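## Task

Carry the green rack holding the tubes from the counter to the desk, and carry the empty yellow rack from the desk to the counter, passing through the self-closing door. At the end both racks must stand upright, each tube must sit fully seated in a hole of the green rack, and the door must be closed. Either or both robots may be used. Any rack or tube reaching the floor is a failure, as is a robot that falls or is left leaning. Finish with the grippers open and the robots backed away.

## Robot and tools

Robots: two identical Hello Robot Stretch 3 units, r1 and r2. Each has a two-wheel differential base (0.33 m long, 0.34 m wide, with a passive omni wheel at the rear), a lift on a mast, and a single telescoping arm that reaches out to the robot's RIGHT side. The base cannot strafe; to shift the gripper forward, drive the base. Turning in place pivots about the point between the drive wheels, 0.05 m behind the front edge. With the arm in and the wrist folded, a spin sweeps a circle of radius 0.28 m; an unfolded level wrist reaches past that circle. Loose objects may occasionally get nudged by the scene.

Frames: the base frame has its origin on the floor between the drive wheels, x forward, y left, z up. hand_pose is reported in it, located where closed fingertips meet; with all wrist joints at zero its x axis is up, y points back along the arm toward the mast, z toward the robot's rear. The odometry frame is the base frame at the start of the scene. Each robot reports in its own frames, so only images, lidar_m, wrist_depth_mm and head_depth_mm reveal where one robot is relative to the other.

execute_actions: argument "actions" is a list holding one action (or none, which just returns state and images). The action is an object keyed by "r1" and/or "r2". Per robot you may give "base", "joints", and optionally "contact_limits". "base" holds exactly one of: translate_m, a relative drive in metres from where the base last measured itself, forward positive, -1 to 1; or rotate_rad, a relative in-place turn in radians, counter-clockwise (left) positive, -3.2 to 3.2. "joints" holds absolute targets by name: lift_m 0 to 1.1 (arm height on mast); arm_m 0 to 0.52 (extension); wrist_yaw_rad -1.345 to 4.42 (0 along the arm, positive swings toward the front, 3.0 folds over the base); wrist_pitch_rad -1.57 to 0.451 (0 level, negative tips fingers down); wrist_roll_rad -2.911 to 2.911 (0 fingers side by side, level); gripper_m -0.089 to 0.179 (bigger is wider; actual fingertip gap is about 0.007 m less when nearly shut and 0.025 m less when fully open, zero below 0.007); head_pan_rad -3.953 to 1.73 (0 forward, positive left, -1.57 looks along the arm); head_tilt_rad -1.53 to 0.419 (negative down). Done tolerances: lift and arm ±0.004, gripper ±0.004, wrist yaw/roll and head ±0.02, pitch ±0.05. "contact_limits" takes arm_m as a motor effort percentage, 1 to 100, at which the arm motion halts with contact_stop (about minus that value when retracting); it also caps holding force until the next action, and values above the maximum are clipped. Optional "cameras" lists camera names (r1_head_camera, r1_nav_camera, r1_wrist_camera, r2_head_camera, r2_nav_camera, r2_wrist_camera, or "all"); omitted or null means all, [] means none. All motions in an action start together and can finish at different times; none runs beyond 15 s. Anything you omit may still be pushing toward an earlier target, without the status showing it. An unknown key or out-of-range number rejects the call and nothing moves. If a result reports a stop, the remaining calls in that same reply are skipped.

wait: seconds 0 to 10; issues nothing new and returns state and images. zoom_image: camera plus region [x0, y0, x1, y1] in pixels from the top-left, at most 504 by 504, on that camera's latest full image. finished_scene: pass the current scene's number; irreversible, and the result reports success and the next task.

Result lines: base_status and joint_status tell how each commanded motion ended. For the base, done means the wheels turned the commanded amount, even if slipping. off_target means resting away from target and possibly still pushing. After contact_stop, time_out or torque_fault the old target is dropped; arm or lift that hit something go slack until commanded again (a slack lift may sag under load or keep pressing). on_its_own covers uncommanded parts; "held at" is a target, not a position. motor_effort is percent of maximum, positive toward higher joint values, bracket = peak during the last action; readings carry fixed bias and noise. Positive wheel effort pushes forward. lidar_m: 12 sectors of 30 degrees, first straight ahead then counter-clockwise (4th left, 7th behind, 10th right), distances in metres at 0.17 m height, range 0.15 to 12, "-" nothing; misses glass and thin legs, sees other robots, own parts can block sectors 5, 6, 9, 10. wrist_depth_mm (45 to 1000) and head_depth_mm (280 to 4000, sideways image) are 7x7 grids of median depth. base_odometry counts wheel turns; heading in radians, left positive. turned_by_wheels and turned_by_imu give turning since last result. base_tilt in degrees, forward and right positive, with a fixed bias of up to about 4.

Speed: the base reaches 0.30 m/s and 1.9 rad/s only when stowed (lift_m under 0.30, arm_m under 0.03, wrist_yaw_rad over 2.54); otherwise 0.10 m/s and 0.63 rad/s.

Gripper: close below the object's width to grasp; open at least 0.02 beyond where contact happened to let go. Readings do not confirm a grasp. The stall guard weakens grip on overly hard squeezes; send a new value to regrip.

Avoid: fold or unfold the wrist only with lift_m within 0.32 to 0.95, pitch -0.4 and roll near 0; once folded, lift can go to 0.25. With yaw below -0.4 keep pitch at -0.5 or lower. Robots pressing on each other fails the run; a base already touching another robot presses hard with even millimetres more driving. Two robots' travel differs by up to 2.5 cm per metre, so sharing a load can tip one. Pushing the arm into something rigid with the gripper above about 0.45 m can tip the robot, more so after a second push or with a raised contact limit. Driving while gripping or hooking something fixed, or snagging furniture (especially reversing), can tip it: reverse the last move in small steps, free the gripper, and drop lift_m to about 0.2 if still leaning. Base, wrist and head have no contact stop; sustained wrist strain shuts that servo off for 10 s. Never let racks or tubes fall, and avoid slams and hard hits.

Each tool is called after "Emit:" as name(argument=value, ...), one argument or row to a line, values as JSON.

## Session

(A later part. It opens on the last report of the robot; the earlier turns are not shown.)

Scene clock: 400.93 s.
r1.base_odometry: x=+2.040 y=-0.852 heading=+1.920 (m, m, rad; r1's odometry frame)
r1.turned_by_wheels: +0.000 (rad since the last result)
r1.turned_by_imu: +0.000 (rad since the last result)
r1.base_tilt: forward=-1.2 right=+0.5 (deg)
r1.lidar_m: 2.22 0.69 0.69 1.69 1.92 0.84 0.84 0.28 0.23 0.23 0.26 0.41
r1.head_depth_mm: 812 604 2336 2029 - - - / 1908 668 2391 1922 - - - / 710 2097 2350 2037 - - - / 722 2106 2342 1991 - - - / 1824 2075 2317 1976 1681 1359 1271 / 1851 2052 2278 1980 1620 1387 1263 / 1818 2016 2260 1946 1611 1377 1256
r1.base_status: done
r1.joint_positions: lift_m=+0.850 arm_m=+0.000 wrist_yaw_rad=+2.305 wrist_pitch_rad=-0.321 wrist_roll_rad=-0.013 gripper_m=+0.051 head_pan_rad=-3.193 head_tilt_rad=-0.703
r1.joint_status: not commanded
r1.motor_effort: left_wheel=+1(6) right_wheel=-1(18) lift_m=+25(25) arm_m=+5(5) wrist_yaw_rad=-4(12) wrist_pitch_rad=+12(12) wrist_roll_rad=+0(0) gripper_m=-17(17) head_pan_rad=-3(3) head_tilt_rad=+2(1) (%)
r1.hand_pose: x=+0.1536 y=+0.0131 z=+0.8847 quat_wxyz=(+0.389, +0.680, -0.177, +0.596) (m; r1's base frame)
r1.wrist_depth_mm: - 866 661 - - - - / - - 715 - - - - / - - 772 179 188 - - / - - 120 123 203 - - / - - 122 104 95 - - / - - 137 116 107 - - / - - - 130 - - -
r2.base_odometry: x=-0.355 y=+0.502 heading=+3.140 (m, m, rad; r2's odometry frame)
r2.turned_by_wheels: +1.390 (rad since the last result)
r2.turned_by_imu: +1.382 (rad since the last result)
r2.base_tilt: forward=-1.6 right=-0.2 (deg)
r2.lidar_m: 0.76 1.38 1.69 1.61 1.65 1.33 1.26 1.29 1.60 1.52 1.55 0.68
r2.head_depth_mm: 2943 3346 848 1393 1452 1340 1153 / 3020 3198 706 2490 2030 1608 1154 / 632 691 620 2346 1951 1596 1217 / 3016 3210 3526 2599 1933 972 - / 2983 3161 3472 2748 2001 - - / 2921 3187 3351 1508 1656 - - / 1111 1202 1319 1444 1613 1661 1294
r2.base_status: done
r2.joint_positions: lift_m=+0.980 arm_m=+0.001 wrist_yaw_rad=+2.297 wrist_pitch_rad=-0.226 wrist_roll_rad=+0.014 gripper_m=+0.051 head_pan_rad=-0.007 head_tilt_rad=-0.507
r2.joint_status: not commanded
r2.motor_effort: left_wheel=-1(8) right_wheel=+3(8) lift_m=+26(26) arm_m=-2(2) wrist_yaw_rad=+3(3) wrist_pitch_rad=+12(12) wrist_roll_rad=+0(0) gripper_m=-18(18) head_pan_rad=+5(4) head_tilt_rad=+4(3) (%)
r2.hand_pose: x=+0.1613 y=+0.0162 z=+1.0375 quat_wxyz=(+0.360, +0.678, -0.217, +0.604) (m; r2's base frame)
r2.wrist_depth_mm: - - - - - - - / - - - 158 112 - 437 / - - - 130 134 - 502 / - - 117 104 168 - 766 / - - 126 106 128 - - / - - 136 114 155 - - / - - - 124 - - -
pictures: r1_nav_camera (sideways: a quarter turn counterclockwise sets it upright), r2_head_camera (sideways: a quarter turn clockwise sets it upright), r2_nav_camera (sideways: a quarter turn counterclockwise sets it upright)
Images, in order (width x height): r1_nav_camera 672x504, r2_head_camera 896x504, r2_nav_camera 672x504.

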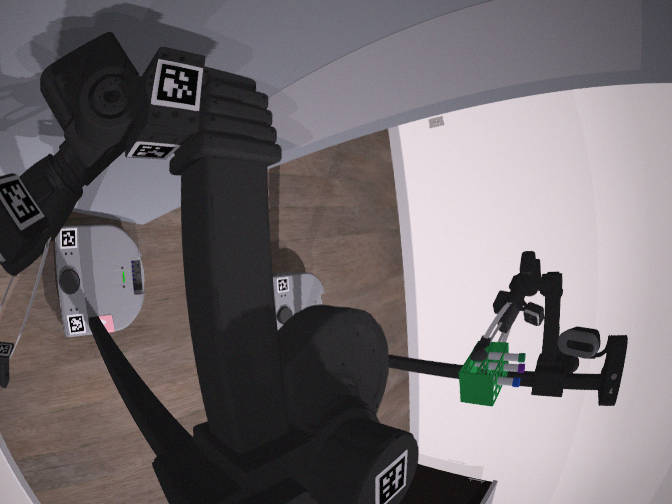

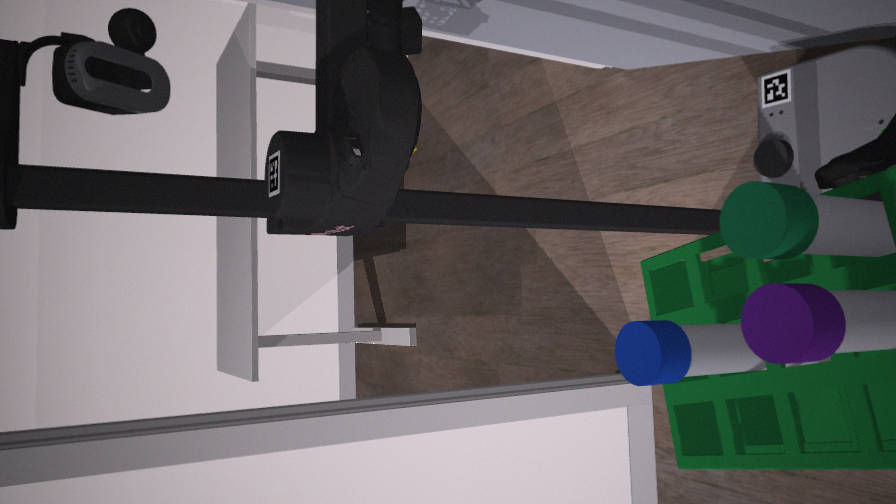

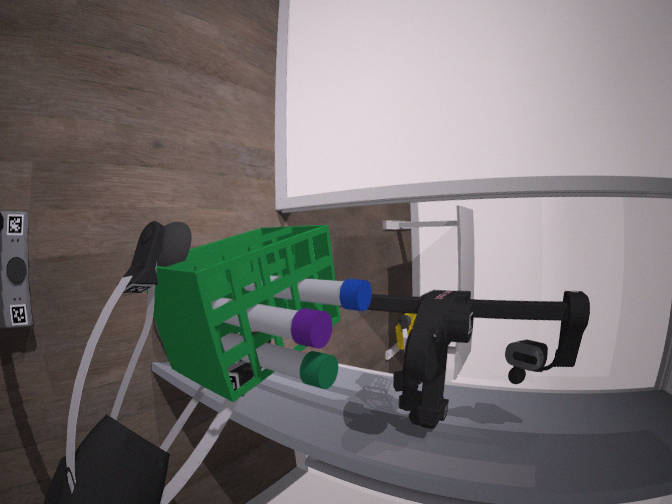

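Emit:
execute_actions(
  actions=[
    {"r1":{"base":{"rotate_rad":0.8},"joints":{"head_pan_rad":-1.57,"head_tilt_rad":-1.0}},"r2":{"base":{"translate_m":-0.25}}},
  ],
  cameras=["r1_nav_camera","r2_nav_camera"],
)

Emit:
execute_actions(
  actions=[
    {"r1":{"base":{"rotate_rad":0.77}}},
  ],
  cameras=["r1_nav_camera","r2_nav_camera"],
)

Scene clock: 415.83 s.
r1.base_odometry: x=+2.039 y=-0.852 heading=+2.720 (m, m, rad; r1's odometry frame)
r1.turned_by_wheels: +0.800 (rad since the last result)
r1.turned_by_imu: +0.793 (rad since the last result)
r1.base_tilt: forward=-1.2 right=+0.6 (deg)
r1.lidar_m: 0.69 0.96 1.88 2.13 2.10 2.10 0.28 0.26 0.26 0.33 0.77 2.22
r1.head_depth_mm: 287 311 350 387 - 609 726 / 309 348 397 442 - 697 888 / 345 395 461 535 - 926 1145 / 393 458 549 629 - 1198 1162 / 455 544 681 855 1316 - - / 540 679 978 1466 1352 1281 - / 2138 1954 1711 1501 1346 1257 1094
r1.base_status: done
r1.joint_positions: lift_m=+0.850 arm_m=+0.000 wrist_yaw_rad=+2.301 wrist_pitch_rad=-0.322 wrist_roll_rad=-0.013 gripper_m=+0.051 head_pan_rad=-1.577 head_tilt_rad=-0.990
r1.joint_status: all done
r1.motor_effort: left_wheel=-5(28) right_wheel=+2(22) lift_m=+25(25) arm_m=+2(5) wrist_yaw_rad=-1(4) wrist_pitch_rad=+12(14) wrist_roll_rad=+0(0) gripper_m=-17(17) head_pan_rad=+2(41) head_tilt_rad=-5(26) (%)
r1.hand_pose: x=+0.1540 y=+0.0122 z=+0.8845 quat_wxyz=(+0.390, +0.679, -0.178, +0.596) (m; r1's base frame)
r1.wrist_depth_mm: - - - - 971 593 475 / - - - - - 600 521 / - - - 180 189 586 - / - - 120 123 203 635 - / - - 122 104 95 675 - / - - 136 116 107 - - / - - - 131 877 921 -
r2.base_odometry: x=-0.105 y=+0.502 heading=+3.140 (m, m, rad; r2's odometry frame)
r2.turned_by_wheels: +0.000 (rad since the last result)
r2.turned_by_imu: -0.001 (rad since the last result)
r2.base_tilt: forward=-1.7 right=-0.3 (deg)
r2.lidar_m: 0.94 1.64 1.68 1.59 1.53 1.07 1.01 1.04 1.36 1.53 1.57 0.90
r2.head_depth_mm: 3247 1552 1016 1420 1344 1269 1265 / 892 3086 861 2715 1959 1395 1296 / 3202 3436 1151 2379 1882 1320 1317 / 3229 3441 3679 2713 2005 1405 - / 3212 3400 3634 2686 1993 - - / 3113 1500 1608 1764 1896 - - / 1319 1433 1561 1724 1869 1665 1295
r2.base_status: done
r2.joint_positions: lift_m=+0.980 arm_m=+0.001 wrist_yaw_rad=+2.297 wrist_pitch_rad=-0.226 wrist_roll_rad=+0.014 gripper_m=+0.051 head_pan_rad=-0.007 head_tilt_rad=-0.507
r2.joint_status: not commanded
r2.motor_effort: left_wheel=-2(8) right_wheel=+3(4) lift_m=+26(26) arm_m=-2(2) wrist_yaw_rad=+3(3) wrist_pitch_rad=+12(12) wrist_roll_rad=+1(0) gripper_m=-18(18) head_pan_rad=+4(4) head_tilt_rad=+2(2) (%)
r2.hand_pose: x=+0.1613 y=+0.0162 z=+1.0375 quat_wxyz=(+0.360, +0.678, -0.217, +0.604) (m; r2's base frame)
r2.wrist_depth_mm: - - - - - - - / - - - 159 112 - - / - - - 130 134 - 939 / - - 118 104 169 - - / - - 126 106 128 - - / - - 136 114 155 - - / - - - 124 - - -
pictures: r1_nav_camera (sideways: a quarter turn counterclockwise sets it upright), r2_nav_camera (sideways: a quarter turn counterclockwise sets it upright)
Images, in order (width x height): r1_nav_camera 672x504, r2_nav_camera 672x504.

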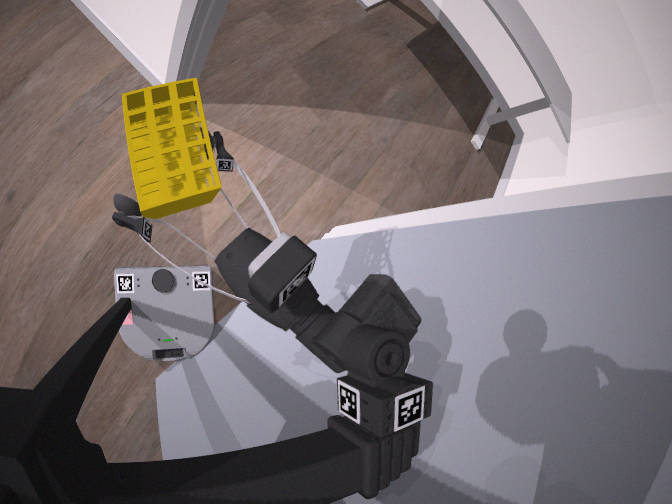

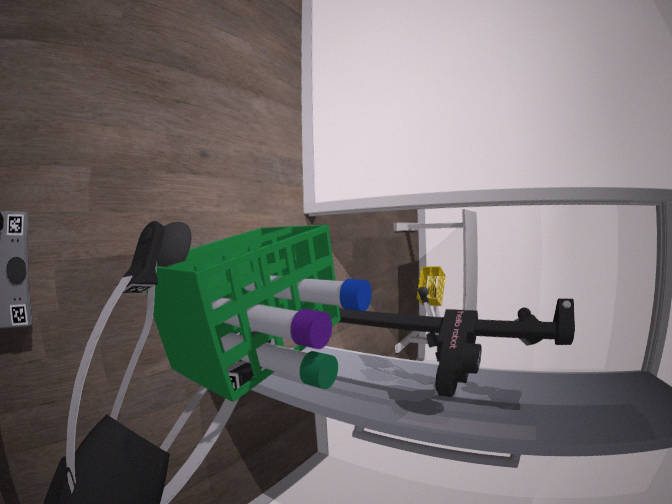

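Scene clock: 418.03 s.
r1.base_odometry: x=+2.039 y=-0.852 heading=-2.793 (m, m, rad; r1's odometry frame)
r1.turned_by_wheels: +0.770 (rad since the last result)
r1.turned_by_imu: +0.767 (rad since the last result)
r1.base_tilt: forward=-1.2 right=+0.6 (deg)
r1.lidar_m: 1.62 1.91 1.19 1.08 0.36 0.28 0.27 0.29 0.44 2.22 0.70 0.69
r1.head_depth_mm: 2280 2054 1769 1551 - 940 864 / 2416 2037 1759 1590 - 1210 1118 / 2376 2021 1731 1565 - 1236 1171 / 2372 2010 1741 1585 - 1200 1162 / 2354 1992 1710 1546 1345 - - / 2333 1961 1710 1513 1356 1277 - / 2235 1968 1703 1511 1341 1255 1090
r1.base_status: done
r1.joint_positions: lift_m=+0.850 arm_m=+0.000 wrist_yaw_rad=+2.301 wrist_pitch_rad=-0.322 wrist_roll_rad=-0.013 gripper_m=+0.051 head_pan_rad=-1.577 head_tilt_rad=-0.990
r1.joint_status: not commanded
r1.motor_effort: left_wheel=-5(15) right_wheel=+1(7) lift_m=+25(25) arm_m=+1(1) wrist_yaw_rad=-1(1) wrist_pitch_rad=+12(12) wrist_roll_rad=+0(0) gripper_m=-17(16) head_pan_rad=+3(3) head_tilt_rad=-4(4) (%)
r1.hand_pose: x=+0.1540 y=+0.0122 z=+0.8845 quat_wxyz=(+0.390, +0.679, -0.178, +0.596) (m; r1's base frame)
r1.wrist_depth_mm: - - - - - - - / - - - - - - - / - - - 179 188 - - / - - 120 123 203 - - / - - 122 104 95 - - / - - 137 116 107 - - / - - - 131 - - -
r2.base_odometry: x=-0.105 y=+0.502 heading=+3.140 (m, m, rad; r2's odometry frame)
r2.turned_by_wheels: +0.000 (rad since the last result)
r2.turned_by_imu: +0.000 (rad since the last result)
r2.base_tilt: forward=-1.6 right=-0.1 (deg)
r2.lidar_m: 1.08 1.63 1.68 1.59 1.53 1.07 1.01 1.04 1.36 1.53 1.57 0.91
r2.head_depth_mm: 790 879 1269 1453 1393 1351 1262 / 887 3478 3416 2374 1834 1369 1320 / 3246 3473 3410 2737 2001 1449 1373 / 3238 3464 3687 2727 2005 1553 - / 3202 3416 3711 2678 1996 - - / 3122 1495 1618 1764 1901 - - / 1321 1427 1577 1716 1873 1658 1296
r2.base_status: not commanded
r2.joint_positions: lift_m=+0.980 arm_m=+0.001 wrist_yaw_rad=+2.297 wrist_pitch_rad=-0.226 wrist_roll_rad=+0.014 gripper_m=+0.051 head_pan_rad=-0.007 head_tilt_rad=-0.507
r2.joint_status: not commanded
r2.motor_effort: left_wheel=-2(2) right_wheel=+3(3) lift_m=+26(26) arm_m=-2(2) wrist_yaw_rad=+3(3) wrist_pitch_rad=+12(12) wrist_roll_rad=+1(0) gripper_m=-18(18) head_pan_rad=+4(4) head_tilt_rad=+3(2) (%)
r2.hand_pose: x=+0.1613 y=+0.0162 z=+1.0375 quat_wxyz=(+0.360, +0.678, -0.217, +0.604) (m; r2's base frame)
r2.wrist_depth_mm: - - - - - - - / - - - 159 111 - - / - - - 131 134 - - / - - 117 104 169 - - / - - 126 106 128 - - / - - 136 114 155 - - / - - - 124 - - -
pictures: r1_nav_camera (sideways: a quarter turn counterclockwise sets it upright), r2_nav_camera (sideways: a quarter turn counterclockwise sets it upright)
Images, in order (width x height): r1_nav_camera 672x504, r2_nav_camera 672x504.

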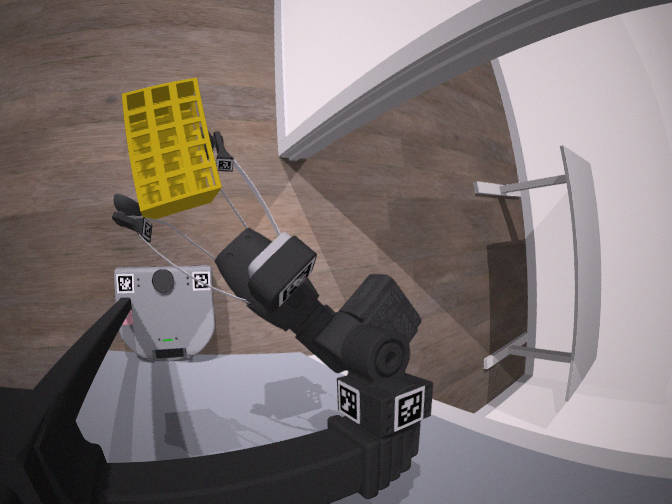

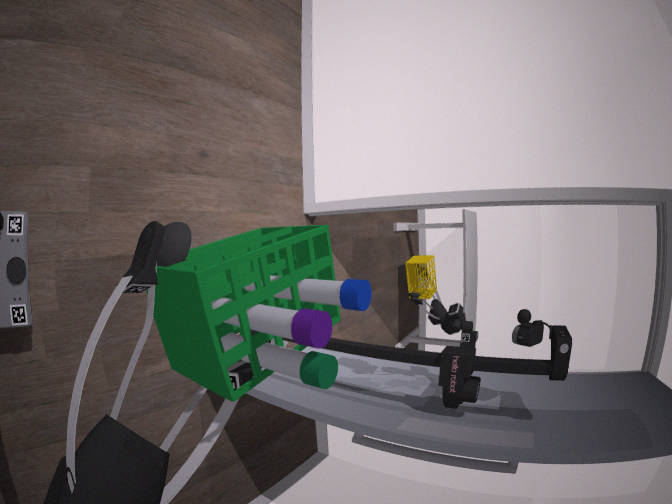

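Back up to push the door wide.

Emit:
execute_actions(
  actions=[
    {"r1":{"base":{"translate_m":-0.3}}},
  ],
  cameras=["r1_nav_camera","r2_nav_camera","r2_head_camera"],
)

Scene clock: 431.70 s.
r1.base_odometry: x=+2.321 y=-0.750 heading=-2.794 (m, m, rad; r1's odometry frame)
r1.turned_by_wheels: -0.001 (rad since the last result)
r1.turned_by_imu: +0.098 (rad since the last result)
r1.base_tilt: forward=-1.1 right=+0.5 (deg)
r1.lidar_m: 2.08 2.19 1.11 2.05 1.45 0.30 0.27 0.27 0.33 2.31 0.89 0.86
r1.head_depth_mm: 2289 580 602 623 - 752 773 / 2410 2017 1747 814 - 954 978 / 2374 2018 1738 1558 - 1234 1163 / 2346 2005 1736 1576 - 1202 1162 / 2326 1986 1719 1553 1344 - 1095 / 2271 1981 1710 1513 1351 1275 - / 2322 1968 1697 1498 1349 1258 1090
r1.base_status: translate_m off_target (by the wheels' count: -0.2996 of -0.3000)
r1.joint_positions: lift_m=+0.850 arm_m=+0.000 wrist_yaw_rad=+2.301 wrist_pitch_rad=-0.324 wrist_roll_rad=-0.013 gripper_m=+0.051 head_pan_rad=-1.575 head_tilt_rad=-0.990
r1.joint_status: not commanded
r1.on_its_own: left_wheel is at rest, and its effort (-76) is outside its rest range (-18 to +18); right_wheel is at rest, and its effort (-54) is outside its rest range (-18 to +18)
r1.motor_effort: left_wheel=-76(100) right_wheel=-54(81) lift_m=+24(24) arm_m=+1(1) wrist_yaw_rad=-1(1) wrist_pitch_rad=+14(15) wrist_roll_rad=+0(0) gripper_m=-17(17) head_pan_rad=+1(3) head_tilt_rad=-5(5) (%)
r1.hand_pose: x=+0.1539 y=+0.0121 z=+0.8842 quat_wxyz=(+0.390, +0.680, -0.178, +0.595) (m; r1's base frame)
r1.wrist_depth_mm: - - - - - - - / - - - - - - - / - - - 179 188 - - / - - 120 123 202 - - / - - 122 104 95 - - / - - 137 116 107 - - / - - - 130 - - -
r2.base_odometry: x=-0.105 y=+0.502 heading=+3.140 (m, m, rad; r2's odometry frame)
r2.turned_by_wheels: +0.000 (rad since the last result)
r2.turned_by_imu: -0.002 (rad since the last result)
r2.base_tilt: forward=-1.6 right=-0.1 (deg)
r2.lidar_m: 1.60 1.64 1.68 1.60 1.53 1.07 1.01 1.04 1.36 1.53 1.12 1.04
r2.head_depth_mm: 3317 3112 1179 1664 1717 1335 1325 / 3307 3490 3398 2635 1963 1507 1322 / 3269 3477 3768 2728 2023 1629 1396 / 3194 3429 3739 2710 2015 1547 - / 3198 3425 3695 2714 2027 - - / 3111 1493 1627 1750 1889 - - / 1318 1429 1569 1721 1850 1662 1297
r2.base_status: not commanded
r2.joint_positions: lift_m=+0.980 arm_m=+0.001 wrist_yaw_rad=+2.297 wrist_pitch_rad=-0.226 wrist_roll_rad=+0.014 gripper_m=+0.051 head_pan_rad=-0.007 head_tilt_rad=-0.507
r2.joint_status: not commanded
r2.motor_effort: left_wheel=-1(2) right_wheel=+3(3) lift_m=+26(26) arm_m=-2(2) wrist_yaw_rad=+3(4) wrist_pitch_rad=+12(12) wrist_roll_rad=+0(1) gripper_m=-18(20) head_pan_rad=+4(4) head_tilt_rad=+3(3) (%)
r2.hand_pose: x=+0.1613 y=+0.0162 z=+1.0375 quat_wxyz=(+0.360, +0.678, -0.217, +0.604) (m; r2's base frame)
r2.wrist_depth_mm: - - - - - - - / - - - 159 112 - - / - - - 130 134 - - / - - 117 104 169 - - / - - 126 106 128 - - / - - 136 114 155 - - / - - - 124 - - -
pictures: r1_nav_camera (sideways: a quarter turn counterclockwise sets it upright), r2_head_camera (sideways: a quarter turn clockwise sets it upright), r2_nav_camera (sideways: a quarter turn counterclockwise sets it upright)
Images, in order (width x height): r1_nav_camera 672x504, r2_head_camera 896x504, r2_nav_camera 672x504.

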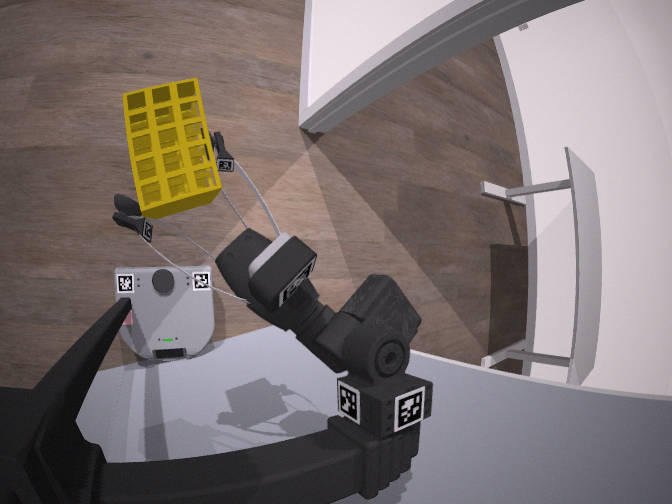

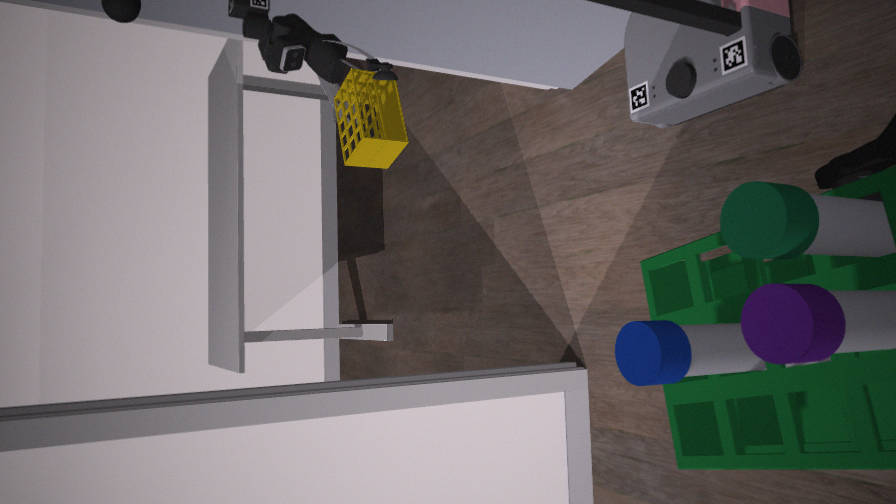

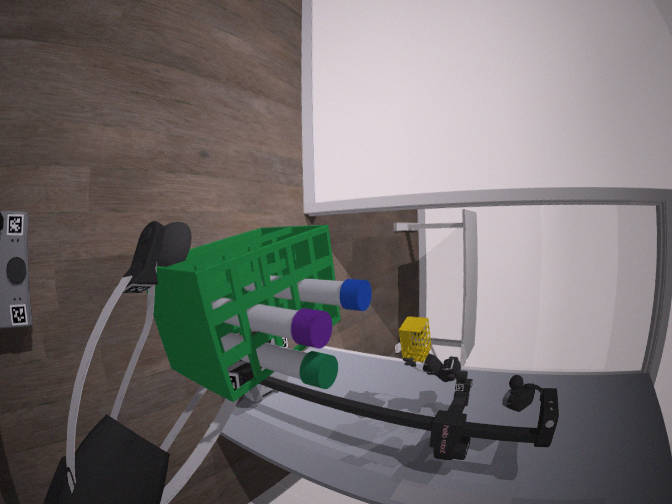

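Emit:
execute_actions(
  actions=[
    {"r1":{"base":{"translate_m":0.03}},"r2":{"base":{"rotate_rad":0.6}}},
  ],
  cameras=[],
)

Emit:
execute_actions(
  actions=[
    {"r1":{"base":{"rotate_rad":1.75}},"r2":{"base":{"translate_m":0.3}}},
  ],
  cameras=["r1_nav_camera","r2_nav_camera"],
)

Scene clock: 457.07 s.
r1.base_odometry: x=+2.293 y=-0.760 heading=-2.794 (m, m, rad; r1's odometry frame)
r1.turned_by_wheels: +0.000 (rad since the last result)
r1.turned_by_imu: +0.000 (rad since the last result)
r1.base_tilt: forward=-1.1 right=+0.6 (deg)
r1.lidar_m: 2.05 2.14 1.10 2.05 1.49 0.30 0.27 0.28 0.35 2.30 0.86 0.84
r1.head_depth_mm: 2278 2031 661 675 - 778 793 / 2377 2019 1750 1571 - 1005 996 / 2398 2010 1733 1553 - 1240 1166 / 2367 1982 1735 1572 - 1204 1160 / 2345 1995 1733 1548 1333 - 1091 / 2225 1980 1712 1514 1353 1270 - / 2311 1967 1708 1506 1352 1256 1093
r1.base_status: done
r1.joint_positions: lift_m=+0.850 arm_m=+0.000 wrist_yaw_rad=+2.301 wrist_pitch_rad=-0.324 wrist_roll_rad=-0.013 gripper_m=+0.051 head_pan_rad=-1.575 head_tilt_rad=-0.990
r1.joint_status: not commanded
r1.motor_effort: left_wheel=-4(65) right_wheel=-3(50) lift_m=+24(23) arm_m=+1(1) wrist_yaw_rad=-1(1) wrist_pitch_rad=+13(13) wrist_roll_rad=+0(0) gripper_m=-17(18) head_pan_rad=+2(1) head_tilt_rad=-5(4) (%)
r1.hand_pose: x=+0.1539 y=+0.0121 z=+0.8842 quat_wxyz=(+0.390, +0.680, -0.178, +0.595) (m; r1's base frame)
r1.wrist_depth_mm: - - - - - - - / - - - - - - - / - - - 179 189 - - / - - 120 124 203 - - / - - 122 104 95 - - / - - 137 116 107 - - / - - - 131 - - -
r2.base_odometry: x=-0.105 y=+0.502 heading=-2.543 (m, m, rad; r2's odometry frame)
r2.turned_by_wheels: +0.600 (rad since the last result)
r2.turned_by_imu: +0.596 (rad since the last result)
r2.base_tilt: forward=-1.7 right=-0.3 (deg)
r2.lidar_m: 1.67 1.65 1.60 1.42 1.05 1.01 1.06 1.46 1.53 1.08 1.03 1.60
r2.head_depth_mm: 1340 1441 1547 1690 1853 1600 1322 / 1398 1507 1640 1785 1922 1617 1325 / 1471 1597 1735 1899 1993 1615 1372 / 1553 1685 1848 2022 1991 1543 - / 1644 1777 1966 2177 2011 - - / 1725 1895 2105 2353 1989 - - / 1862 2020 2258 2463 2007 1669 1289
r2.base_status: done
r2.joint_positions: lift_m=+0.980 arm_m=+0.001 wrist_yaw_rad=+2.297 wrist_pitch_rad=-0.226 wrist_roll_rad=+0.014 gripper_m=+0.051 head_pan_rad=-0.007 head_tilt_rad=-0.507
r2.joint_status: not commanded
r2.motor_effort: left_wheel=-2(8) right_wheel=+3(7) lift_m=+26(27) arm_m=-2(2) wrist_yaw_rad=+3(3) wrist_pitch_rad=+12(12) wrist_roll_rad=+1(1) gripper_m=-18(19) head_pan_rad=+4(4) head_tilt_rad=+3(2) (%)
r2.hand_pose: x=+0.1613 y=+0.0162 z=+1.0375 quat_wxyz=(+0.360, +0.678, -0.217, +0.604) (m; r2's base frame)
r2.wrist_depth_mm: - - - - - - - / - - - 159 112 - - / - - - 130 134 - - / - - 117 104 170 - - / - - 125 106 128 - - / - - 136 114 155 - - / - - - 124 - - -
pictures: none
No camera images: the call's "cameras" was empty. Leave "cameras" out to get every camera's image.

Scene clock: 461.87 s.
r1.base_odometry: x=+2.293 y=-0.760 heading=-1.044 (m, m, rad; r1's odometry frame)
r1.turned_by_wheels: +1.750 (rad since the last result)
r1.turned_by_imu: +1.742 (rad since the last result)
r1.base_tilt: forward=-1.2 right=+0.7 (deg)
r1.lidar_m: 2.06 0.21 0.18 0.18 0.20 0.33 2.30 0.84 1.02 2.05 0.96 2.06
r1.head_depth_mm: 2379 2035 1753 1595 - 1232 1135 / 2322 2025 1749 1583 - 1243 1149 / 2029 2003 1752 1563 - 1241 1169 / 2056 2000 1728 1570 - 1203 1162 / 2184 1975 1738 1540 1337 - - / 2173 1968 1717 1500 1350 1281 - / 2183 1958 1695 1516 1350 1257 1103
r1.base_status: done
r1.joint_positions: lift_m=+0.850 arm_m=+0.000 wrist_yaw_rad=+2.301 wrist_pitch_rad=-0.324 wrist_roll_rad=-0.013 gripper_m=+0.051 head_pan_rad=-1.574 head_tilt_rad=-0.991
r1.joint_status: not commanded
r1.motor_effort: left_wheel=-3(43) right_wheel=+4(18) lift_m=+23(24) arm_m=+1(1) wrist_yaw_rad=-1(2) wrist_pitch_rad=+13(14) wrist_roll_rad=+0(0) gripper_m=-16(18) head_pan_rad=+2(2) head_tilt_rad=-4(5) (%)
r1.hand_pose: x=+0.1540 y=+0.0120 z=+0.8842 quat_wxyz=(+0.390, +0.680, -0.178, +0.595) (m; r1's base frame)
r1.wrist_depth_mm: 173 192 223 265 - - - / 180 203 238 283 - - - / 190 216 249 178 188 - - / 200 229 120 124 203 - - / 213 243 122 104 95 - - / 226 251 137 116 107 - - / 240 294 345 131 - - -
r2.base_odometry: x=-0.353 y=+0.333 heading=-2.544 (m, m, rad; r2's odometry frame)
r2.turned_by_wheels: +0.000 (rad since the last result)
r2.turned_by_imu: -0.001 (rad since the last result)
r2.base_tilt: forward=-1.7 right=-0.3 (deg)
r2.lidar_m: 1.40 1.49 1.44 1.50 1.32 1.27 1.33 1.74 1.69 0.91 0.95 1.33
r2.head_depth_mm: 1118 1199 1298 1413 1536 1605 1320 / 1170 1266 1368 1499 1652 1608 1324 / 1232 1326 1452 1587 1758 1618 1390 / 1303 1396 1528 1698 1850 1542 - / 1373 1496 1633 1813 1946 - - / 1453 1578 1749 1946 2002 - - / 1520 1683 1883 2148 1994 1648 1300
r2.base_status: done
r2.joint_positions: lift_m=+0.980 arm_m=+0.001 wrist_yaw_rad=+2.297 wrist_pitch_rad=-0.226 wrist_roll_rad=+0.014 gripper_m=+0.051 head_pan_rad=-0.007 head_tilt_rad=-0.507
r2.joint_status: not commanded
r2.motor_effort: left_wheel=-3(4) right_wheel=+2(8) lift_m=+26(26) arm_m=-2(2) wrist_yaw_rad=+3(4) wrist_pitch_rad=+12(12) wrist_roll_rad=+0(1) gripper_m=-18(18) head_pan_rad=+4(4) head_tilt_rad=+3(3) (%)
r2.hand_pose: x=+0.1613 y=+0.0162 z=+1.0375 quat_wxyz=(+0.360, +0.678, -0.217, +0.604) (m; r2's base frame)
r2.wrist_depth_mm: - - - - - - - / - - - 159 112 - - / - - - 130 134 - - / - - 117 104 169 - - / - - 126 106 128 - - / - - 136 114 155 - - / - - - 124 - - -
pictures: r1_nav_camera (sideways: a quarter turn counterclockwise sets it upright), r2_nav_camera (sideways: a quarter turn counterclockwise sets it upright)
Images, in order (width x height): r1_nav_camera 672x504, r2_nav_camera 672x504.

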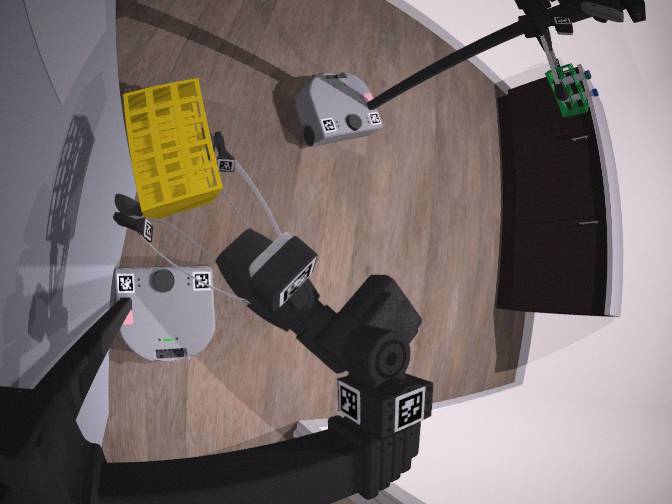

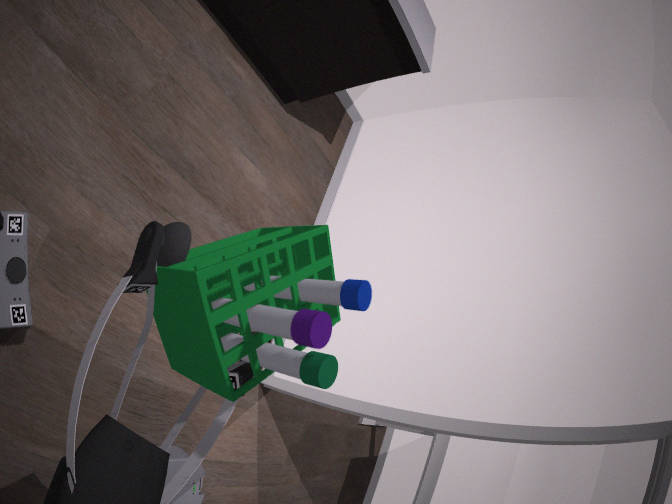

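Emit:
execute_actions(
  actions=[
    {"r1":{"base":{"translate_m":0.35},"joints":{"wrist_yaw_rad":2.0}}},
  ],
  cameras=["r1_nav_camera","r2_nav_camera"],
)

Scene clock: 474.07 s.
r1.base_odometry: x=+2.469 y=-1.063 heading=-1.044 (m, m, rad; r1's odometry frame)
r1.turned_by_wheels: +0.000 (rad since the last result)
r1.turned_by_imu: -0.003 (rad since the last result)
r1.base_tilt: forward=-1.1 right=+0.5 (deg)
r1.lidar_m: 1.72 1.22 1.02 0.17 0.18 0.28 2.65 1.13 1.63 2.12 0.77 1.72
r1.head_depth_mm: 2027 2052 1766 1593 - 1226 1137 / 2054 2027 1751 1594 - 1240 1144 / 2084 2021 1739 1589 - 1232 1162 / 2183 1995 1728 1581 - 1202 1166 / 2177 1963 1718 1542 1364 - 1138 / 2214 1973 1725 1459 1336 - 1104 / 2237 1983 1712 1316 1282 - 1100
r1.base_status: done
r1.joint_positions: lift_m=+0.850 arm_m=+0.000 wrist_yaw_rad=+2.002 wrist_pitch_rad=-0.324 wrist_roll_rad=-0.013 gripper_m=+0.051 head_pan_rad=-1.574 head_tilt_rad=-0.991
r1.joint_status: all done
r1.motor_effort: left_wheel=-2(13) right_wheel=+2(10) lift_m=+23(23) arm_m=+1(1) wrist_yaw_rad=-3(3) wrist_pitch_rad=+13(13) wrist_roll_rad=+0(0) gripper_m=-17(17) head_pan_rad=+1(1) head_tilt_rad=-4(4) (%)
r1.hand_pose: x=+0.1923 y=-0.0465 z=+0.8842 quat_wxyz=(+0.475, +0.646, -0.277, +0.530) (m; r1's base frame)
r1.wrist_depth_mm: 811 953 - - - - - / 816 - - - - - - / 875 - - 179 188 - - / 896 - 120 123 203 - - / 931 - 122 104 95 - - / 986 - 137 116 107 - - / - - - 131 - - -
r2.base_odometry: x=-0.353 y=+0.333 heading=-2.544 (m, m, rad; r2's odometry frame)
r2.turned_by_wheels: +0.000 (rad since the last result)
r2.turned_by_imu: -0.002 (rad since the last result)
r2.base_tilt: forward=-1.6 right=+0.0 (deg)
r2.lidar_m: 1.40 1.49 1.44 1.50 1.31 1.27 1.32 1.75 1.68 0.77 1.19 1.33
r2.head_depth_mm: 1119 1196 1301 1401 1532 1609 1327 / 1176 1258 1376 1489 1647 1615 1323 / 1225 1335 1453 1579 1751 1612 1380 / 1295 1406 1533 1691 1845 1545 - / 1363 1492 1630 1824 1949 - - / 1451 1587 1753 1962 2001 - - / 1538 1681 1889 2130 2001 1661 1299
r2.base_status: not commanded
r2.joint_positions: lift_m=+0.980 arm_m=+0.001 wrist_yaw_rad=+2.297 wrist_pitch_rad=-0.226 wrist_roll_rad=+0.014 gripper_m=+0.051 head_pan_rad=-0.007 head_tilt_rad=-0.507
r2.joint_status: not commanded
r2.motor_effort: left_wheel=-2(2) right_wheel=+2(2) lift_m=+26(27) arm_m=-2(1) wrist_yaw_rad=+4(3) wrist_pitch_rad=+12(12) wrist_roll_rad=+1(1) gripper_m=-18(19) head_pan_rad=+4(4) head_tilt_rad=+2(2) (%)
r2.hand_pose: x=+0.1613 y=+0.0162 z=+1.0375 quat_wxyz=(+0.360, +0.678, -0.217, +0.604) (m; r2's base frame)
r2.wrist_depth_mm: - - - - - - - / - - - 158 112 - - / - - - 130 134 - - / - - 118 104 169 - - / - - 126 106 128 - - / - - 136 114 155 - - / - - - 124 - - -
pictures: r1_nav_camera (sideways: a quarter turn counterclockwise sets it upright), r2_nav_camera (sideways: a quarter turn counterclockwise sets it upright)
Images, in order (width x height): r1_nav_camera 672x504, r2_nav_camera 672x504.

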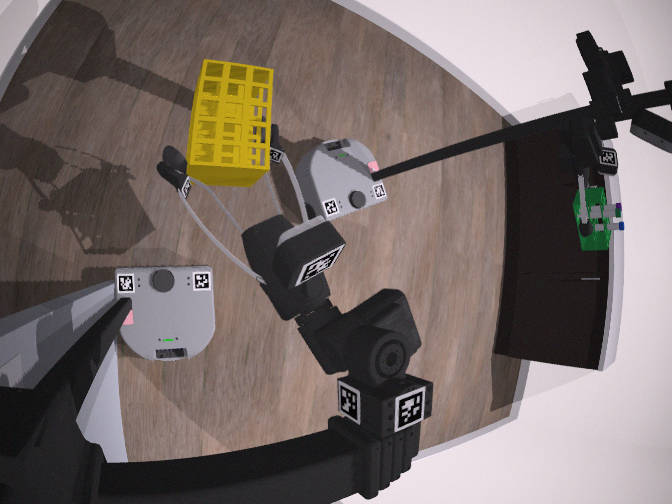

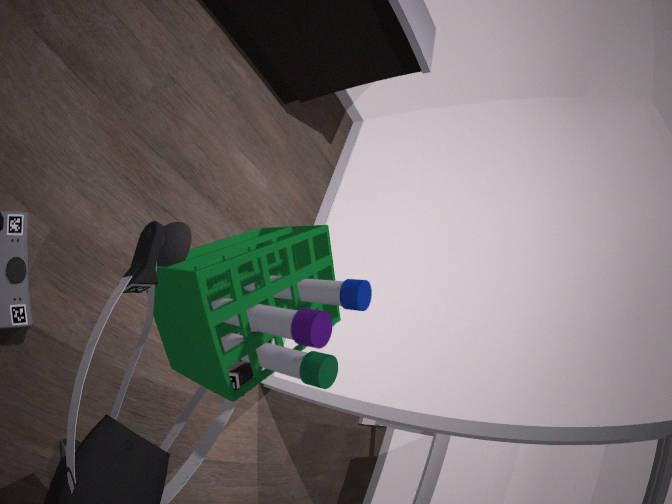

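Emit:
execute_actions(
  actions=[
    {"r1":{"base":{"translate_m":0.12},"joints":{"wrist_yaw_rad":2.3,"lift_m":0.62}},"r2":{"base":{"rotate_rad":-0.705},"joints":{"lift_m":1.08,"head_tilt_rad":-0.8}}},
  ],
  cameras=["r1_nav_camera","r2_nav_camera"],
)

Scene clock: 489.50 s.
r1.base_odometry: x=+2.529 y=-1.166 heading=-1.044 (m, m, rad; r1's odometry frame)
r1.turned_by_wheels: +0.000 (rad since the last result)
r1.turned_by_imu: -0.001 (rad since the last result)
r1.base_tilt: forward=-1.1 right=+0.6 (deg)
r1.lidar_m: 1.60 1.19 0.99 0.99 0.21 0.25 2.77 1.24 1.84 0.73 0.74 1.60
r1.head_depth_mm: 2023 2023 1760 1541 1380 1265 1149 / 2071 2018 1751 1551 1371 - - / 2161 2014 1736 1529 1373 - 1161 / 2220 2004 1745 1520 1383 - - / 2211 1982 1715 1433 1356 1229 - / 2088 1853 1642 1316 1312 1222 1111 / 2208 1949 1697 1314 1331 1218 1117
r1.base_status: done
r1.joint_positions: lift_m=+0.620 arm_m=+0.000 wrist_yaw_rad=+2.297 wrist_pitch_rad=-0.324 wrist_roll_rad=-0.013 gripper_m=+0.051 head_pan_rad=-1.574 head_tilt_rad=-0.991
r1.joint_status: all done
r1.motor_effort: left_wheel=-1(6) right_wheel=+0(10) lift_m=+19(20) arm_m=+1(1) wrist_yaw_rad=+2(1) wrist_pitch_rad=+14(14) wrist_roll_rad=+0(0) gripper_m=-17(16) head_pan_rad=+3(2) head_tilt_rad=-4(4) (%)
r1.hand_pose: x=+0.1545 y=+0.0114 z=+0.6544 quat_wxyz=(+0.392, +0.679, -0.179, +0.594) (m; r1's base frame)
r1.wrist_depth_mm: 741 833 - - - - - / 771 877 - - - - - / 809 942 - 180 189 - - / 870 - 120 123 202 - - / 892 - 122 104 95 - - / 886 943 137 116 107 927 943 / 795 791 805 131 768 810 813
r2.base_odometry: x=-0.353 y=+0.333 heading=+3.035 (m, m, rad; r2's odometry frame)
r2.turned_by_wheels: -0.705 (rad since the last result)
r2.turned_by_imu: -0.703 (rad since the last result)
r2.base_tilt: forward=-1.6 right=-0.2 (deg)
r2.lidar_m: 1.33 1.35 1.59 1.44 1.46 1.40 1.27 1.28 1.57 1.68 0.73 1.03
r2.head_depth_mm: 3153 2876 1675 1716 1573 1247 1160 / 3223 2975 2281 - 1466 1323 1183 / 3206 - - - - 1295 1149 / 3138 3356 - - - 1295 1157 / 3086 - - - - 1266 1156 / 2350 - - - - - 1149 / 1124 1238 - - - - 1124
r2.base_status: done
r2.joint_positions: lift_m=+1.080 arm_m=+0.001 wrist_yaw_rad=+2.297 wrist_pitch_rad=-0.226 wrist_roll_rad=+0.014 gripper_m=+0.051 head_pan_rad=-0.007 head_tilt_rad=-0.790
r2.joint_status: all done
r2.motor_effort: left_wheel=+3(8) right_wheel=-3(7) lift_m=+26(25) arm_m=-2(2) wrist_yaw_rad=+3(3) wrist_pitch_rad=+12(12) wrist_roll_rad=+1(0) gripper_m=-19(17) head_pan_rad=+4(4) head_tilt_rad=-4(22) (%)
r2.hand_pose: x=+0.1613 y=+0.0162 z=+1.1375 quat_wxyz=(+0.360, +0.678, -0.217, +0.604) (m; r2's base frame)
r2.wrist_depth_mm: - - - - - - - / - - - 161 112 - - / - - - 130 134 - - / - - 117 104 168 - - / - - 125 106 128 - - / - - 136 114 155 - - / - - - 124 - - -
pictures: r1_nav_camera (sideways: a quarter turn counterclockwise sets it upright), r2_nav_camera (sideways: a quarter turn counterclockwise sets it upright)
Images, in order (width x height): r1_nav_camera 672x504, r2_nav_camera 672x504.

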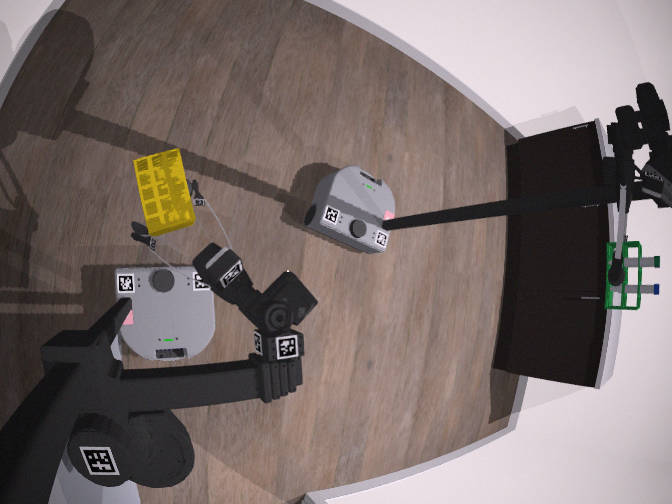

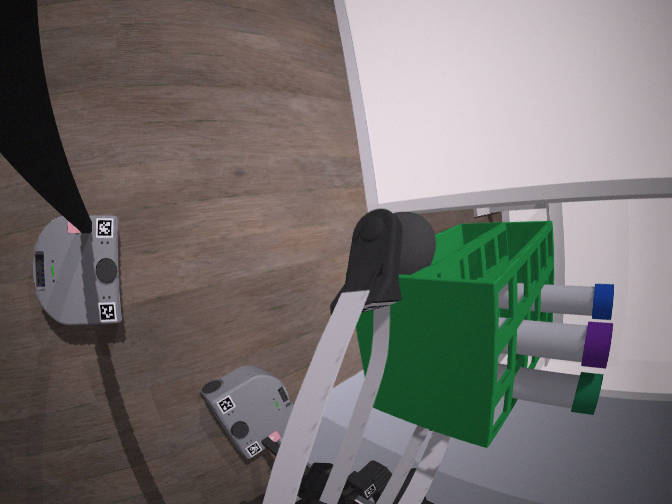

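Emit:
execute_actions(
  actions=[
    {"r2":{"base":{"rotate_rad":-0.15}}},
  ],
  cameras=[],
)

Emit:
execute_actions(
  actions=[
    {"r2":{"base":{"translate_m":0.6}}},
  ],
  cameras=["r1_nav_camera","r2_nav_camera"],
)

Scene clock: 500.23 s.
r1.base_odometry: x=+2.529 y=-1.166 heading=-1.044 (m, m, rad; r1's odometry frame)
r1.turned_by_wheels: +0.000 (rad since the last result)
r1.turned_by_imu: -0.001 (rad since the last result)
r1.base_tilt: forward=-1.0 right=+0.5 (deg)
r1.lidar_m: 1.60 1.19 1.00 0.99 0.21 0.26 2.77 1.24 1.84 0.73 0.74 1.60
r1.head_depth_mm: 2017 2025 1767 1547 1383 1265 1151 / 2052 2034 1746 1538 1375 - - / 2177 1999 1734 1534 1374 - 1160 / 2180 2006 1729 1528 1381 - - / 2233 1996 1718 1413 1366 1227 - / 905 1848 1649 1324 1337 1218 1118 / 2256 1947 1702 1331 1339 1216 1117
r1.base_status: not commanded
r1.joint_positions: lift_m=+0.620 arm_m=+0.000 wrist_yaw_rad=+2.297 wrist_pitch_rad=-0.324 wrist_roll_rad=-0.013 gripper_m=+0.051 head_pan_rad=-1.574 head_tilt_rad=-0.991
r1.joint_status: not commanded
r1.motor_effort: left_wheel=-1(1) right_wheel=+0(0) lift_m=+19(19) arm_m=+1(1) wrist_yaw_rad=+1(2) wrist_pitch_rad=+13(13) wrist_roll_rad=+0(0) gripper_m=-17(17) head_pan_rad=+3(1) head_tilt_rad=-4(4) (%)
r1.hand_pose: x=+0.1545 y=+0.0114 z=+0.6544 quat_wxyz=(+0.392, +0.679, -0.179, +0.594) (m; r1's base frame)
r1.wrist_depth_mm: 749 846 - - - - - / 766 901 - - - - - / 808 958 - 179 188 - - / 873 - 120 124 203 - - / 901 - 122 104 95 - - / 891 935 137 116 107 928 952 / 807 812 786 131 756 800 808
r2.base_odometry: x=-0.353 y=+0.333 heading=+2.885 (m, m, rad; r2's odometry frame)
r2.turned_by_wheels: -0.150 (rad since the last result)
r2.turned_by_imu: -0.150 (rad since the last result)
r2.base_tilt: forward=-1.7 right=-0.2 (deg)
r2.lidar_m: 1.48 1.33 1.51 1.45 1.44 1.51 1.28 1.27 1.43 1.69 0.73 0.90
r2.head_depth_mm: 1180 1264 1356 1438 1499 1182 1143 / 1453 1480 1612 - 1475 1285 1180 / 3317 - - - - 1300 1155 / 3284 - - - - 1296 1156 / 3206 - - - - 1266 1151 / 2654 - - - - - 1157 / 2938 3087 - - - - 1125
r2.base_status: done
r2.joint_positions: lift_m=+1.080 arm_m=+0.001 wrist_yaw_rad=+2.297 wrist_pitch_rad=-0.226 wrist_roll_rad=+0.014 gripper_m=+0.051 head_pan_rad=-0.007 head_tilt_rad=-0.790
r2.joint_status: not commanded
r2.motor_effort: left_wheel=+2(8) right_wheel=-2(7) lift_m=+26(26) arm_m=-2(2) wrist_yaw_rad=+3(3) wrist_pitch_rad=+12(12) wrist_roll_rad=+1(0) gripper_m=-18(18) head_pan_rad=+4(4) head_tilt_rad=-5(4) (%)
r2.hand_pose: x=+0.1613 y=+0.0162 z=+1.1375 quat_wxyz=(+0.360, +0.678, -0.217, +0.604) (m; r2's base frame)
r2.wrist_depth_mm: - - - - - - - / - - - 124 111 - - / - - - 131 145 - - / - - 117 104 169 - - / - - 126 106 128 - - / - - 136 114 155 - - / - - - 124 - - -
pictures: none
No camera images: the call's "cameras" was empty. Leave "cameras" out to get every camera's image.

Scene clock: 507.73 s.
r1.base_odometry: x=+2.529 y=-1.166 heading=-1.044 (m, m, rad; r1's odometry frame)
r1.turned_by_wheels: +0.000 (rad since the last result)
r1.turned_by_imu: -0.001 (rad since the last result)
r1.base_tilt: forward=-1.2 right=+0.6 (deg)
r1.lidar_m: 1.60 1.19 0.99 0.99 0.21 0.26 2.76 1.25 0.54 2.14 1.93 1.60
r1.head_depth_mm: 2014 2046 1756 1491 1247 1249 1147 / 2067 2019 1747 1546 1200 - - / 2169 1997 1732 1530 1197 - 1165 / 2211 1981 1741 1512 1381 - - / 2224 1965 1708 1519 1356 1232 - / 2203 1974 1702 1516 1344 1224 1116 / 2238 1960 1710 1507 1351 1224 1115
r1.base_status: not commanded
r1.joint_positions: lift_m=+0.620 arm_m=+0.000 wrist_yaw_rad=+2.297 wrist_pitch_rad=-0.324 wrist_roll_rad=-0.013 gripper_m=+0.051 head_pan_rad=-1.574 head_tilt_rad=-0.991
r1.joint_status: not commanded
r1.motor_effort: left_wheel=+0(1) right_wheel=+0(0) lift_m=+19(19) arm_m=+1(1) wrist_yaw_rad=+1(2) wrist_pitch_rad=+13(14) wrist_roll_rad=+0(0) gripper_m=-17(18) head_pan_rad=+2(3) head_tilt_rad=-4(4) (%)
r1.hand_pose: x=+0.1545 y=+0.0114 z=+0.6544 quat_wxyz=(+0.392, +0.679, -0.179, +0.594) (m; r1's base frame)
r1.wrist_depth_mm: 728 857 - - - - - / 761 892 - - - - - / 813 930 - 178 187 - - / 850 - 120 123 203 - - / 890 - 122 104 95 - - / 889 965 137 116 107 937 938 / 808 808 791 131 774 796 823
r2.base_odometry: x=-0.934 y=+0.485 heading=+2.885 (m, m, rad; r2's odometry frame)
r2.turned_by_wheels: +0.000 (rad since the last result)
r2.turned_by_imu: -0.002 (rad since the last result)
r2.base_tilt: forward=-1.6 right=-0.2 (deg)
r2.lidar_m: 2.69 0.79 0.87 1.43 1.62 1.83 1.84 1.84 1.80 0.54 0.65 0.72
r2.head_depth_mm: 2175 1002 1030 1079 1189 1276 1161 / 2547 2703 2277 - 1432 1319 1182 / 2412 - - - - 1299 1157 / 2352 - - - - 1292 1155 / 2333 - - - - 1267 1154 / 2247 - - - - - 1156 / 2218 2759 - - - - 1120
r2.base_status: done
r2.joint_positions: lift_m=+1.080 arm_m=+0.001 wrist_yaw_rad=+2.297 wrist_pitch_rad=-0.226 wrist_roll_rad=+0.014 gripper_m=+0.051 head_pan_rad=-0.007 head_tilt_rad=-0.790
r2.joint_status: not commanded
r2.motor_effort: left_wheel=+3(8) right_wheel=-3(4) lift_m=+26(27) arm_m=-2(1) wrist_yaw_rad=+3(3) wrist_pitch_rad=+12(12) wrist_roll_rad=+0(1) gripper_m=-18(19) head_pan_rad=+4(4) head_tilt_rad=-5(5) (%)
r2.hand_pose: x=+0.1613 y=+0.0162 z=+1.1375 quat_wxyz=(+0.360, +0.678, -0.217, +0.604) (m; r2's base frame)
r2.wrist_depth_mm: - 927 802 699 - - - / - 991 871 160 112 - - / - - 874 130 134 - - / - - 117 104 169 - - / - - 126 106 128 - - / - - 136 114 155 - - / - - - 124 - - -
pictures: r1_nav_camera (sideways: a quarter turn counterclockwise sets it upright), r2_nav_camera (sideways: a quarter turn counterclockwise sets it upright)
Images, in order (width x height): r1_nav_camera 672x504, r2_nav_camera 672x504.

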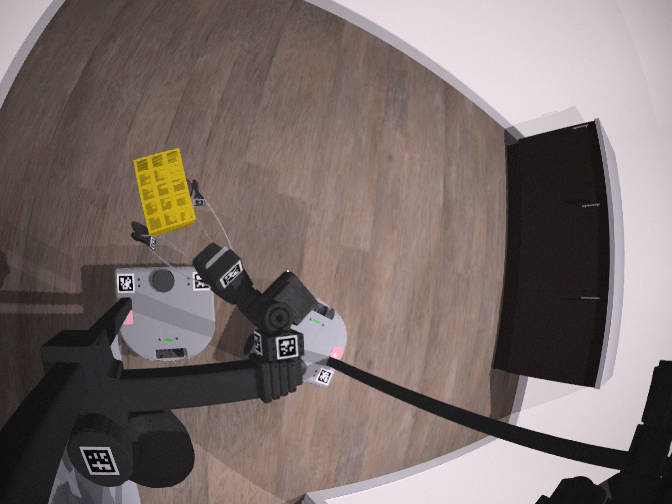

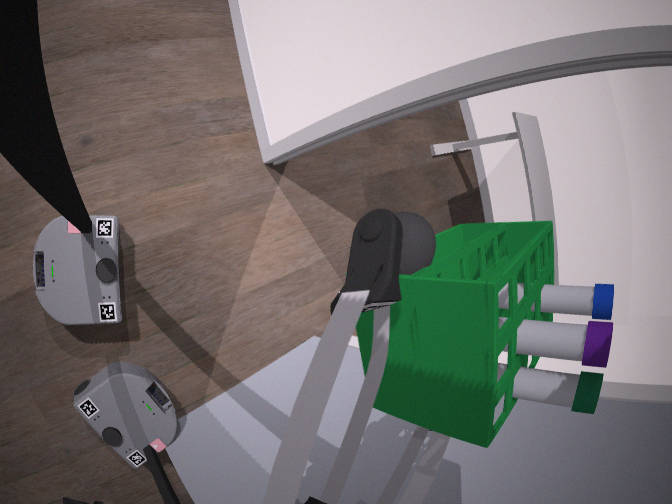

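Emit:
execute_actions(
  actions=[
    {"r2":{"base":{"rotate_rad":0.15}}},
  ],
  cameras=[],
)

Emit:
execute_actions(
  actions=[
    {"r2":{"base":{"translate_m":0.55}}},
  ],
  cameras=["r2_nav_camera"],
)

Scene clock: 517.57 s.
r1.base_odometry: x=+2.529 y=-1.166 heading=-1.044 (m, m, rad; r1's odometry frame)
r1.turned_by_wheels: +0.000 (rad since the last result)
r1.turned_by_imu: -0.001 (rad since the last result)
r1.base_tilt: forward=-1.0 right=+0.5 (deg)
r1.lidar_m: 1.60 1.20 0.99 0.99 0.21 0.25 2.76 1.24 0.54 2.14 1.93 1.60
r1.head_depth_mm: 2022 2032 1763 1472 1321 1247 1147 / 2076 2031 1750 1546 1201 - - / 2174 2010 1748 1529 1199 - 1163 / 2194 1989 1725 1537 1380 - - / 2220 1972 1732 1520 1370 1235 - / 2232 1967 1708 1511 1350 1221 1120 / 2256 1968 1697 1500 1344 1219 1116
r1.base_status: not commanded
r1.joint_positions: lift_m=+0.620 arm_m=+0.000 wrist_yaw_rad=+2.297 wrist_pitch_rad=-0.324 wrist_roll_rad=-0.013 gripper_m=+0.051 head_pan_rad=-1.574 head_tilt_rad=-0.991
r1.joint_status: not commanded
r1.motor_effort: left_wheel=-1(1) right_wheel=+0(0) lift_m=+19(19) arm_m=+1(1) wrist_yaw_rad=+2(1) wrist_pitch_rad=+13(13) wrist_roll_rad=+0(0) gripper_m=-17(17) head_pan_rad=+1(1) head_tilt_rad=-4(4) (%)
r1.hand_pose: x=+0.1545 y=+0.0114 z=+0.6544 quat_wxyz=(+0.392, +0.679, -0.179, +0.594) (m; r1's base frame)
r1.wrist_depth_mm: 746 839 - - - - - / 770 892 - - - - - / 826 922 - 178 188 - - / 861 - 120 124 202 - - / 902 - 122 104 95 - - / 927 955 137 116 107 933 939 / 825 812 796 130 741 799 806
r2.base_odometry: x=-0.934 y=+0.485 heading=+3.035 (m, m, rad; r2's odometry frame)
r2.turned_by_wheels: +0.150 (rad since the last result)
r2.turned_by_imu: +0.148 (rad since the last result)
r2.base_tilt: forward=-1.6 right=-0.2 (deg)
r2.lidar_m: 2.44 0.79 0.95 1.62 1.63 2.02 1.84 1.85 0.54 0.54 0.65 0.78
r2.head_depth_mm: 2605 2813 2267 1893 1402 1326 1162 / 2400 2765 2278 - 1467 1321 1180 / 2292 - - - - 1294 1154 / 2368 - - - - 1294 1157 / 2351 - - - - 1270 1153 / 2174 - - - - - 1151 / 2145 2760 - - - - 1121
r2.base_status: done
r2.joint_positions: lift_m=+1.080 arm_m=+0.001 wrist_yaw_rad=+2.297 wrist_pitch_rad=-0.226 wrist_roll_rad=+0.014 gripper_m=+0.051 head_pan_rad=-0.007 head_tilt_rad=-0.790
r2.joint_status: not commanded
r2.motor_effort: left_wheel=-2(7) right_wheel=+3(8) lift_m=+26(26) arm_m=-2(2) wrist_yaw_rad=+3(3) wrist_pitch_rad=+12(12) wrist_roll_rad=+1(0) gripper_m=-17(18) head_pan_rad=+4(5) head_tilt_rad=-4(5) (%)
r2.hand_pose: x=+0.1613 y=+0.0162 z=+1.1375 quat_wxyz=(+0.360, +0.678, -0.217, +0.604) (m; r2's base frame)
r2.wrist_depth_mm: - - 912 686 702 - - / - - 963 124 112 - - / - - 983 130 134 - - / - - 118 104 170 - - / - - 126 106 128 - - / - - 136 114 155 - - / - - - 124 - - -
pictures: none
No camera images: the call's "cameras" was empty. Leave "cameras" out to get every camera's image.

Scene clock: 524.57 s.
r1.base_odometry: x=+2.529 y=-1.166 heading=-1.044 (m, m, rad; r1's odometry frame)
r1.turned_by_wheels: +0.000 (rad since the last result)
r1.turned_by_imu: -0.001 (rad since the last result)
r1.base_tilt: forward=-1.1 right=+0.7 (deg)
r1.lidar_m: 1.60 1.19 0.99 0.99 0.21 0.26 2.77 0.86 1.84 2.14 1.92 1.60
r1.head_depth_mm: 2005 2046 1751 1555 1392 1262 1142 / 2061 2029 1741 1548 1366 - - / 2163 2027 1722 1529 1366 - 1166 / 2179 1982 1728 1524 1389 - - / 2211 1980 1716 1519 1355 1225 - / 2211 1967 1714 1506 1354 1225 1120 / 2260 1942 1702 1503 1347 1219 1113
r1.base_status: not commanded
r1.joint_positions: lift_m=+0.620 arm_m=+0.000 wrist_yaw_rad=+2.297 wrist_pitch_rad=-0.324 wrist_roll_rad=-0.013 gripper_m=+0.051 head_pan_rad=-1.574 head_tilt_rad=-0.991
r1.joint_status: not commanded
r1.motor_effort: left_wheel=-1(1) right_wheel=+0(0) lift_m=+19(19) arm_m=+1(1) wrist_yaw_rad=+2(2) wrist_pitch_rad=+13(13) wrist_roll_rad=+0(0) gripper_m=-18(17) head_pan_rad=+2(2) head_tilt_rad=-4(4) (%)
r1.hand_pose: x=+0.1545 y=+0.0114 z=+0.6544 quat_wxyz=(+0.392, +0.679, -0.179, +0.594) (m; r1's base frame)
r1.wrist_depth_mm: 724 836 - - - - - / 776 876 - - - - - / 833 945 - 178 188 - - / 850 - 120 124 203 - - / 922 - 123 104 95 - - / 914 931 137 116 107 927 975 / 807 793 813 131 764 815 808
r2.base_odometry: x=-1.481 y=+0.544 heading=+3.035 (m, m, rad; r2's odometry frame)
r2.turned_by_wheels: +0.000 (rad since the last result)
r2.turned_by_imu: -0.002 (rad since the last result)
r2.base_tilt: forward=-1.8 right=-0.3 (deg)
r2.lidar_m: 2.37 1.91 0.37 0.57 1.94 2.12 2.37 0.86 0.60 0.54 0.54 1.75
r2.head_depth_mm: 1922 2530 2253 1894 1572 1318 1158 / 1930 2538 2276 - 1456 1336 1182 / 1968 - - - - 1295 1161 / 1896 2368 - - - 1291 1153 / 1934 - - - - 1262 1156 / 1998 - - - - - 1154 / 1865 1648 - - - - 1117
r2.base_status: done
r2.joint_positions: lift_m=+1.080 arm_m=+0.001 wrist_yaw_rad=+2.297 wrist_pitch_rad=-0.226 wrist_roll_rad=+0.014 gripper_m=+0.051 head_pan_rad=-0.007 head_tilt_rad=-0.790
r2.joint_status: not commanded
r2.motor_effort: left_wheel=-2(4) right_wheel=+2(8) lift_m=+26(26) arm_m=-2(2) wrist_yaw_rad=+3(3) wrist_pitch_rad=+12(12) wrist_roll_rad=+0(0) gripper_m=-18(18) head_pan_rad=+4(4) head_tilt_rad=-4(4) (%)
r2.hand_pose: x=+0.1613 y=+0.0162 z=+1.1375 quat_wxyz=(+0.360, +0.678, -0.217, +0.604) (m; r2's base frame)
r2.wrist_depth_mm: 354 348 - - - - - / 411 368 - 160 112 - - / 467 382 456 130 134 - - / 542 414 117 104 169 - - / 640 441 126 106 128 - - / 826 559 136 114 155 - - / - 520 647 124 - - -
pictures: r2_nav_camera (sideways: a quarter turn counterclockwise sets it upright)
Images, in order (width x height): r2_nav_camera 672x504.

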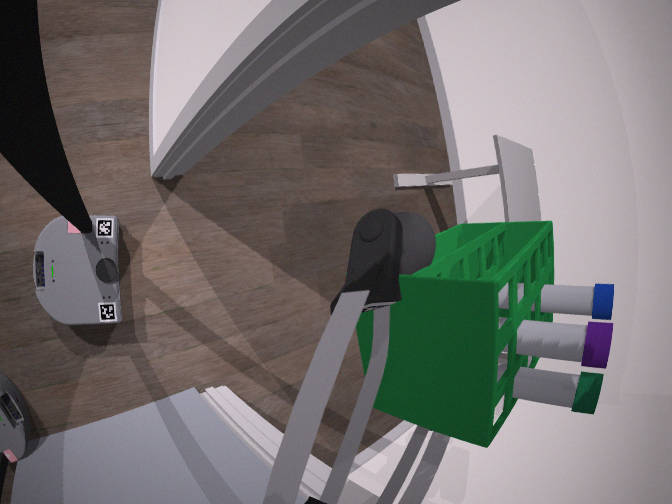

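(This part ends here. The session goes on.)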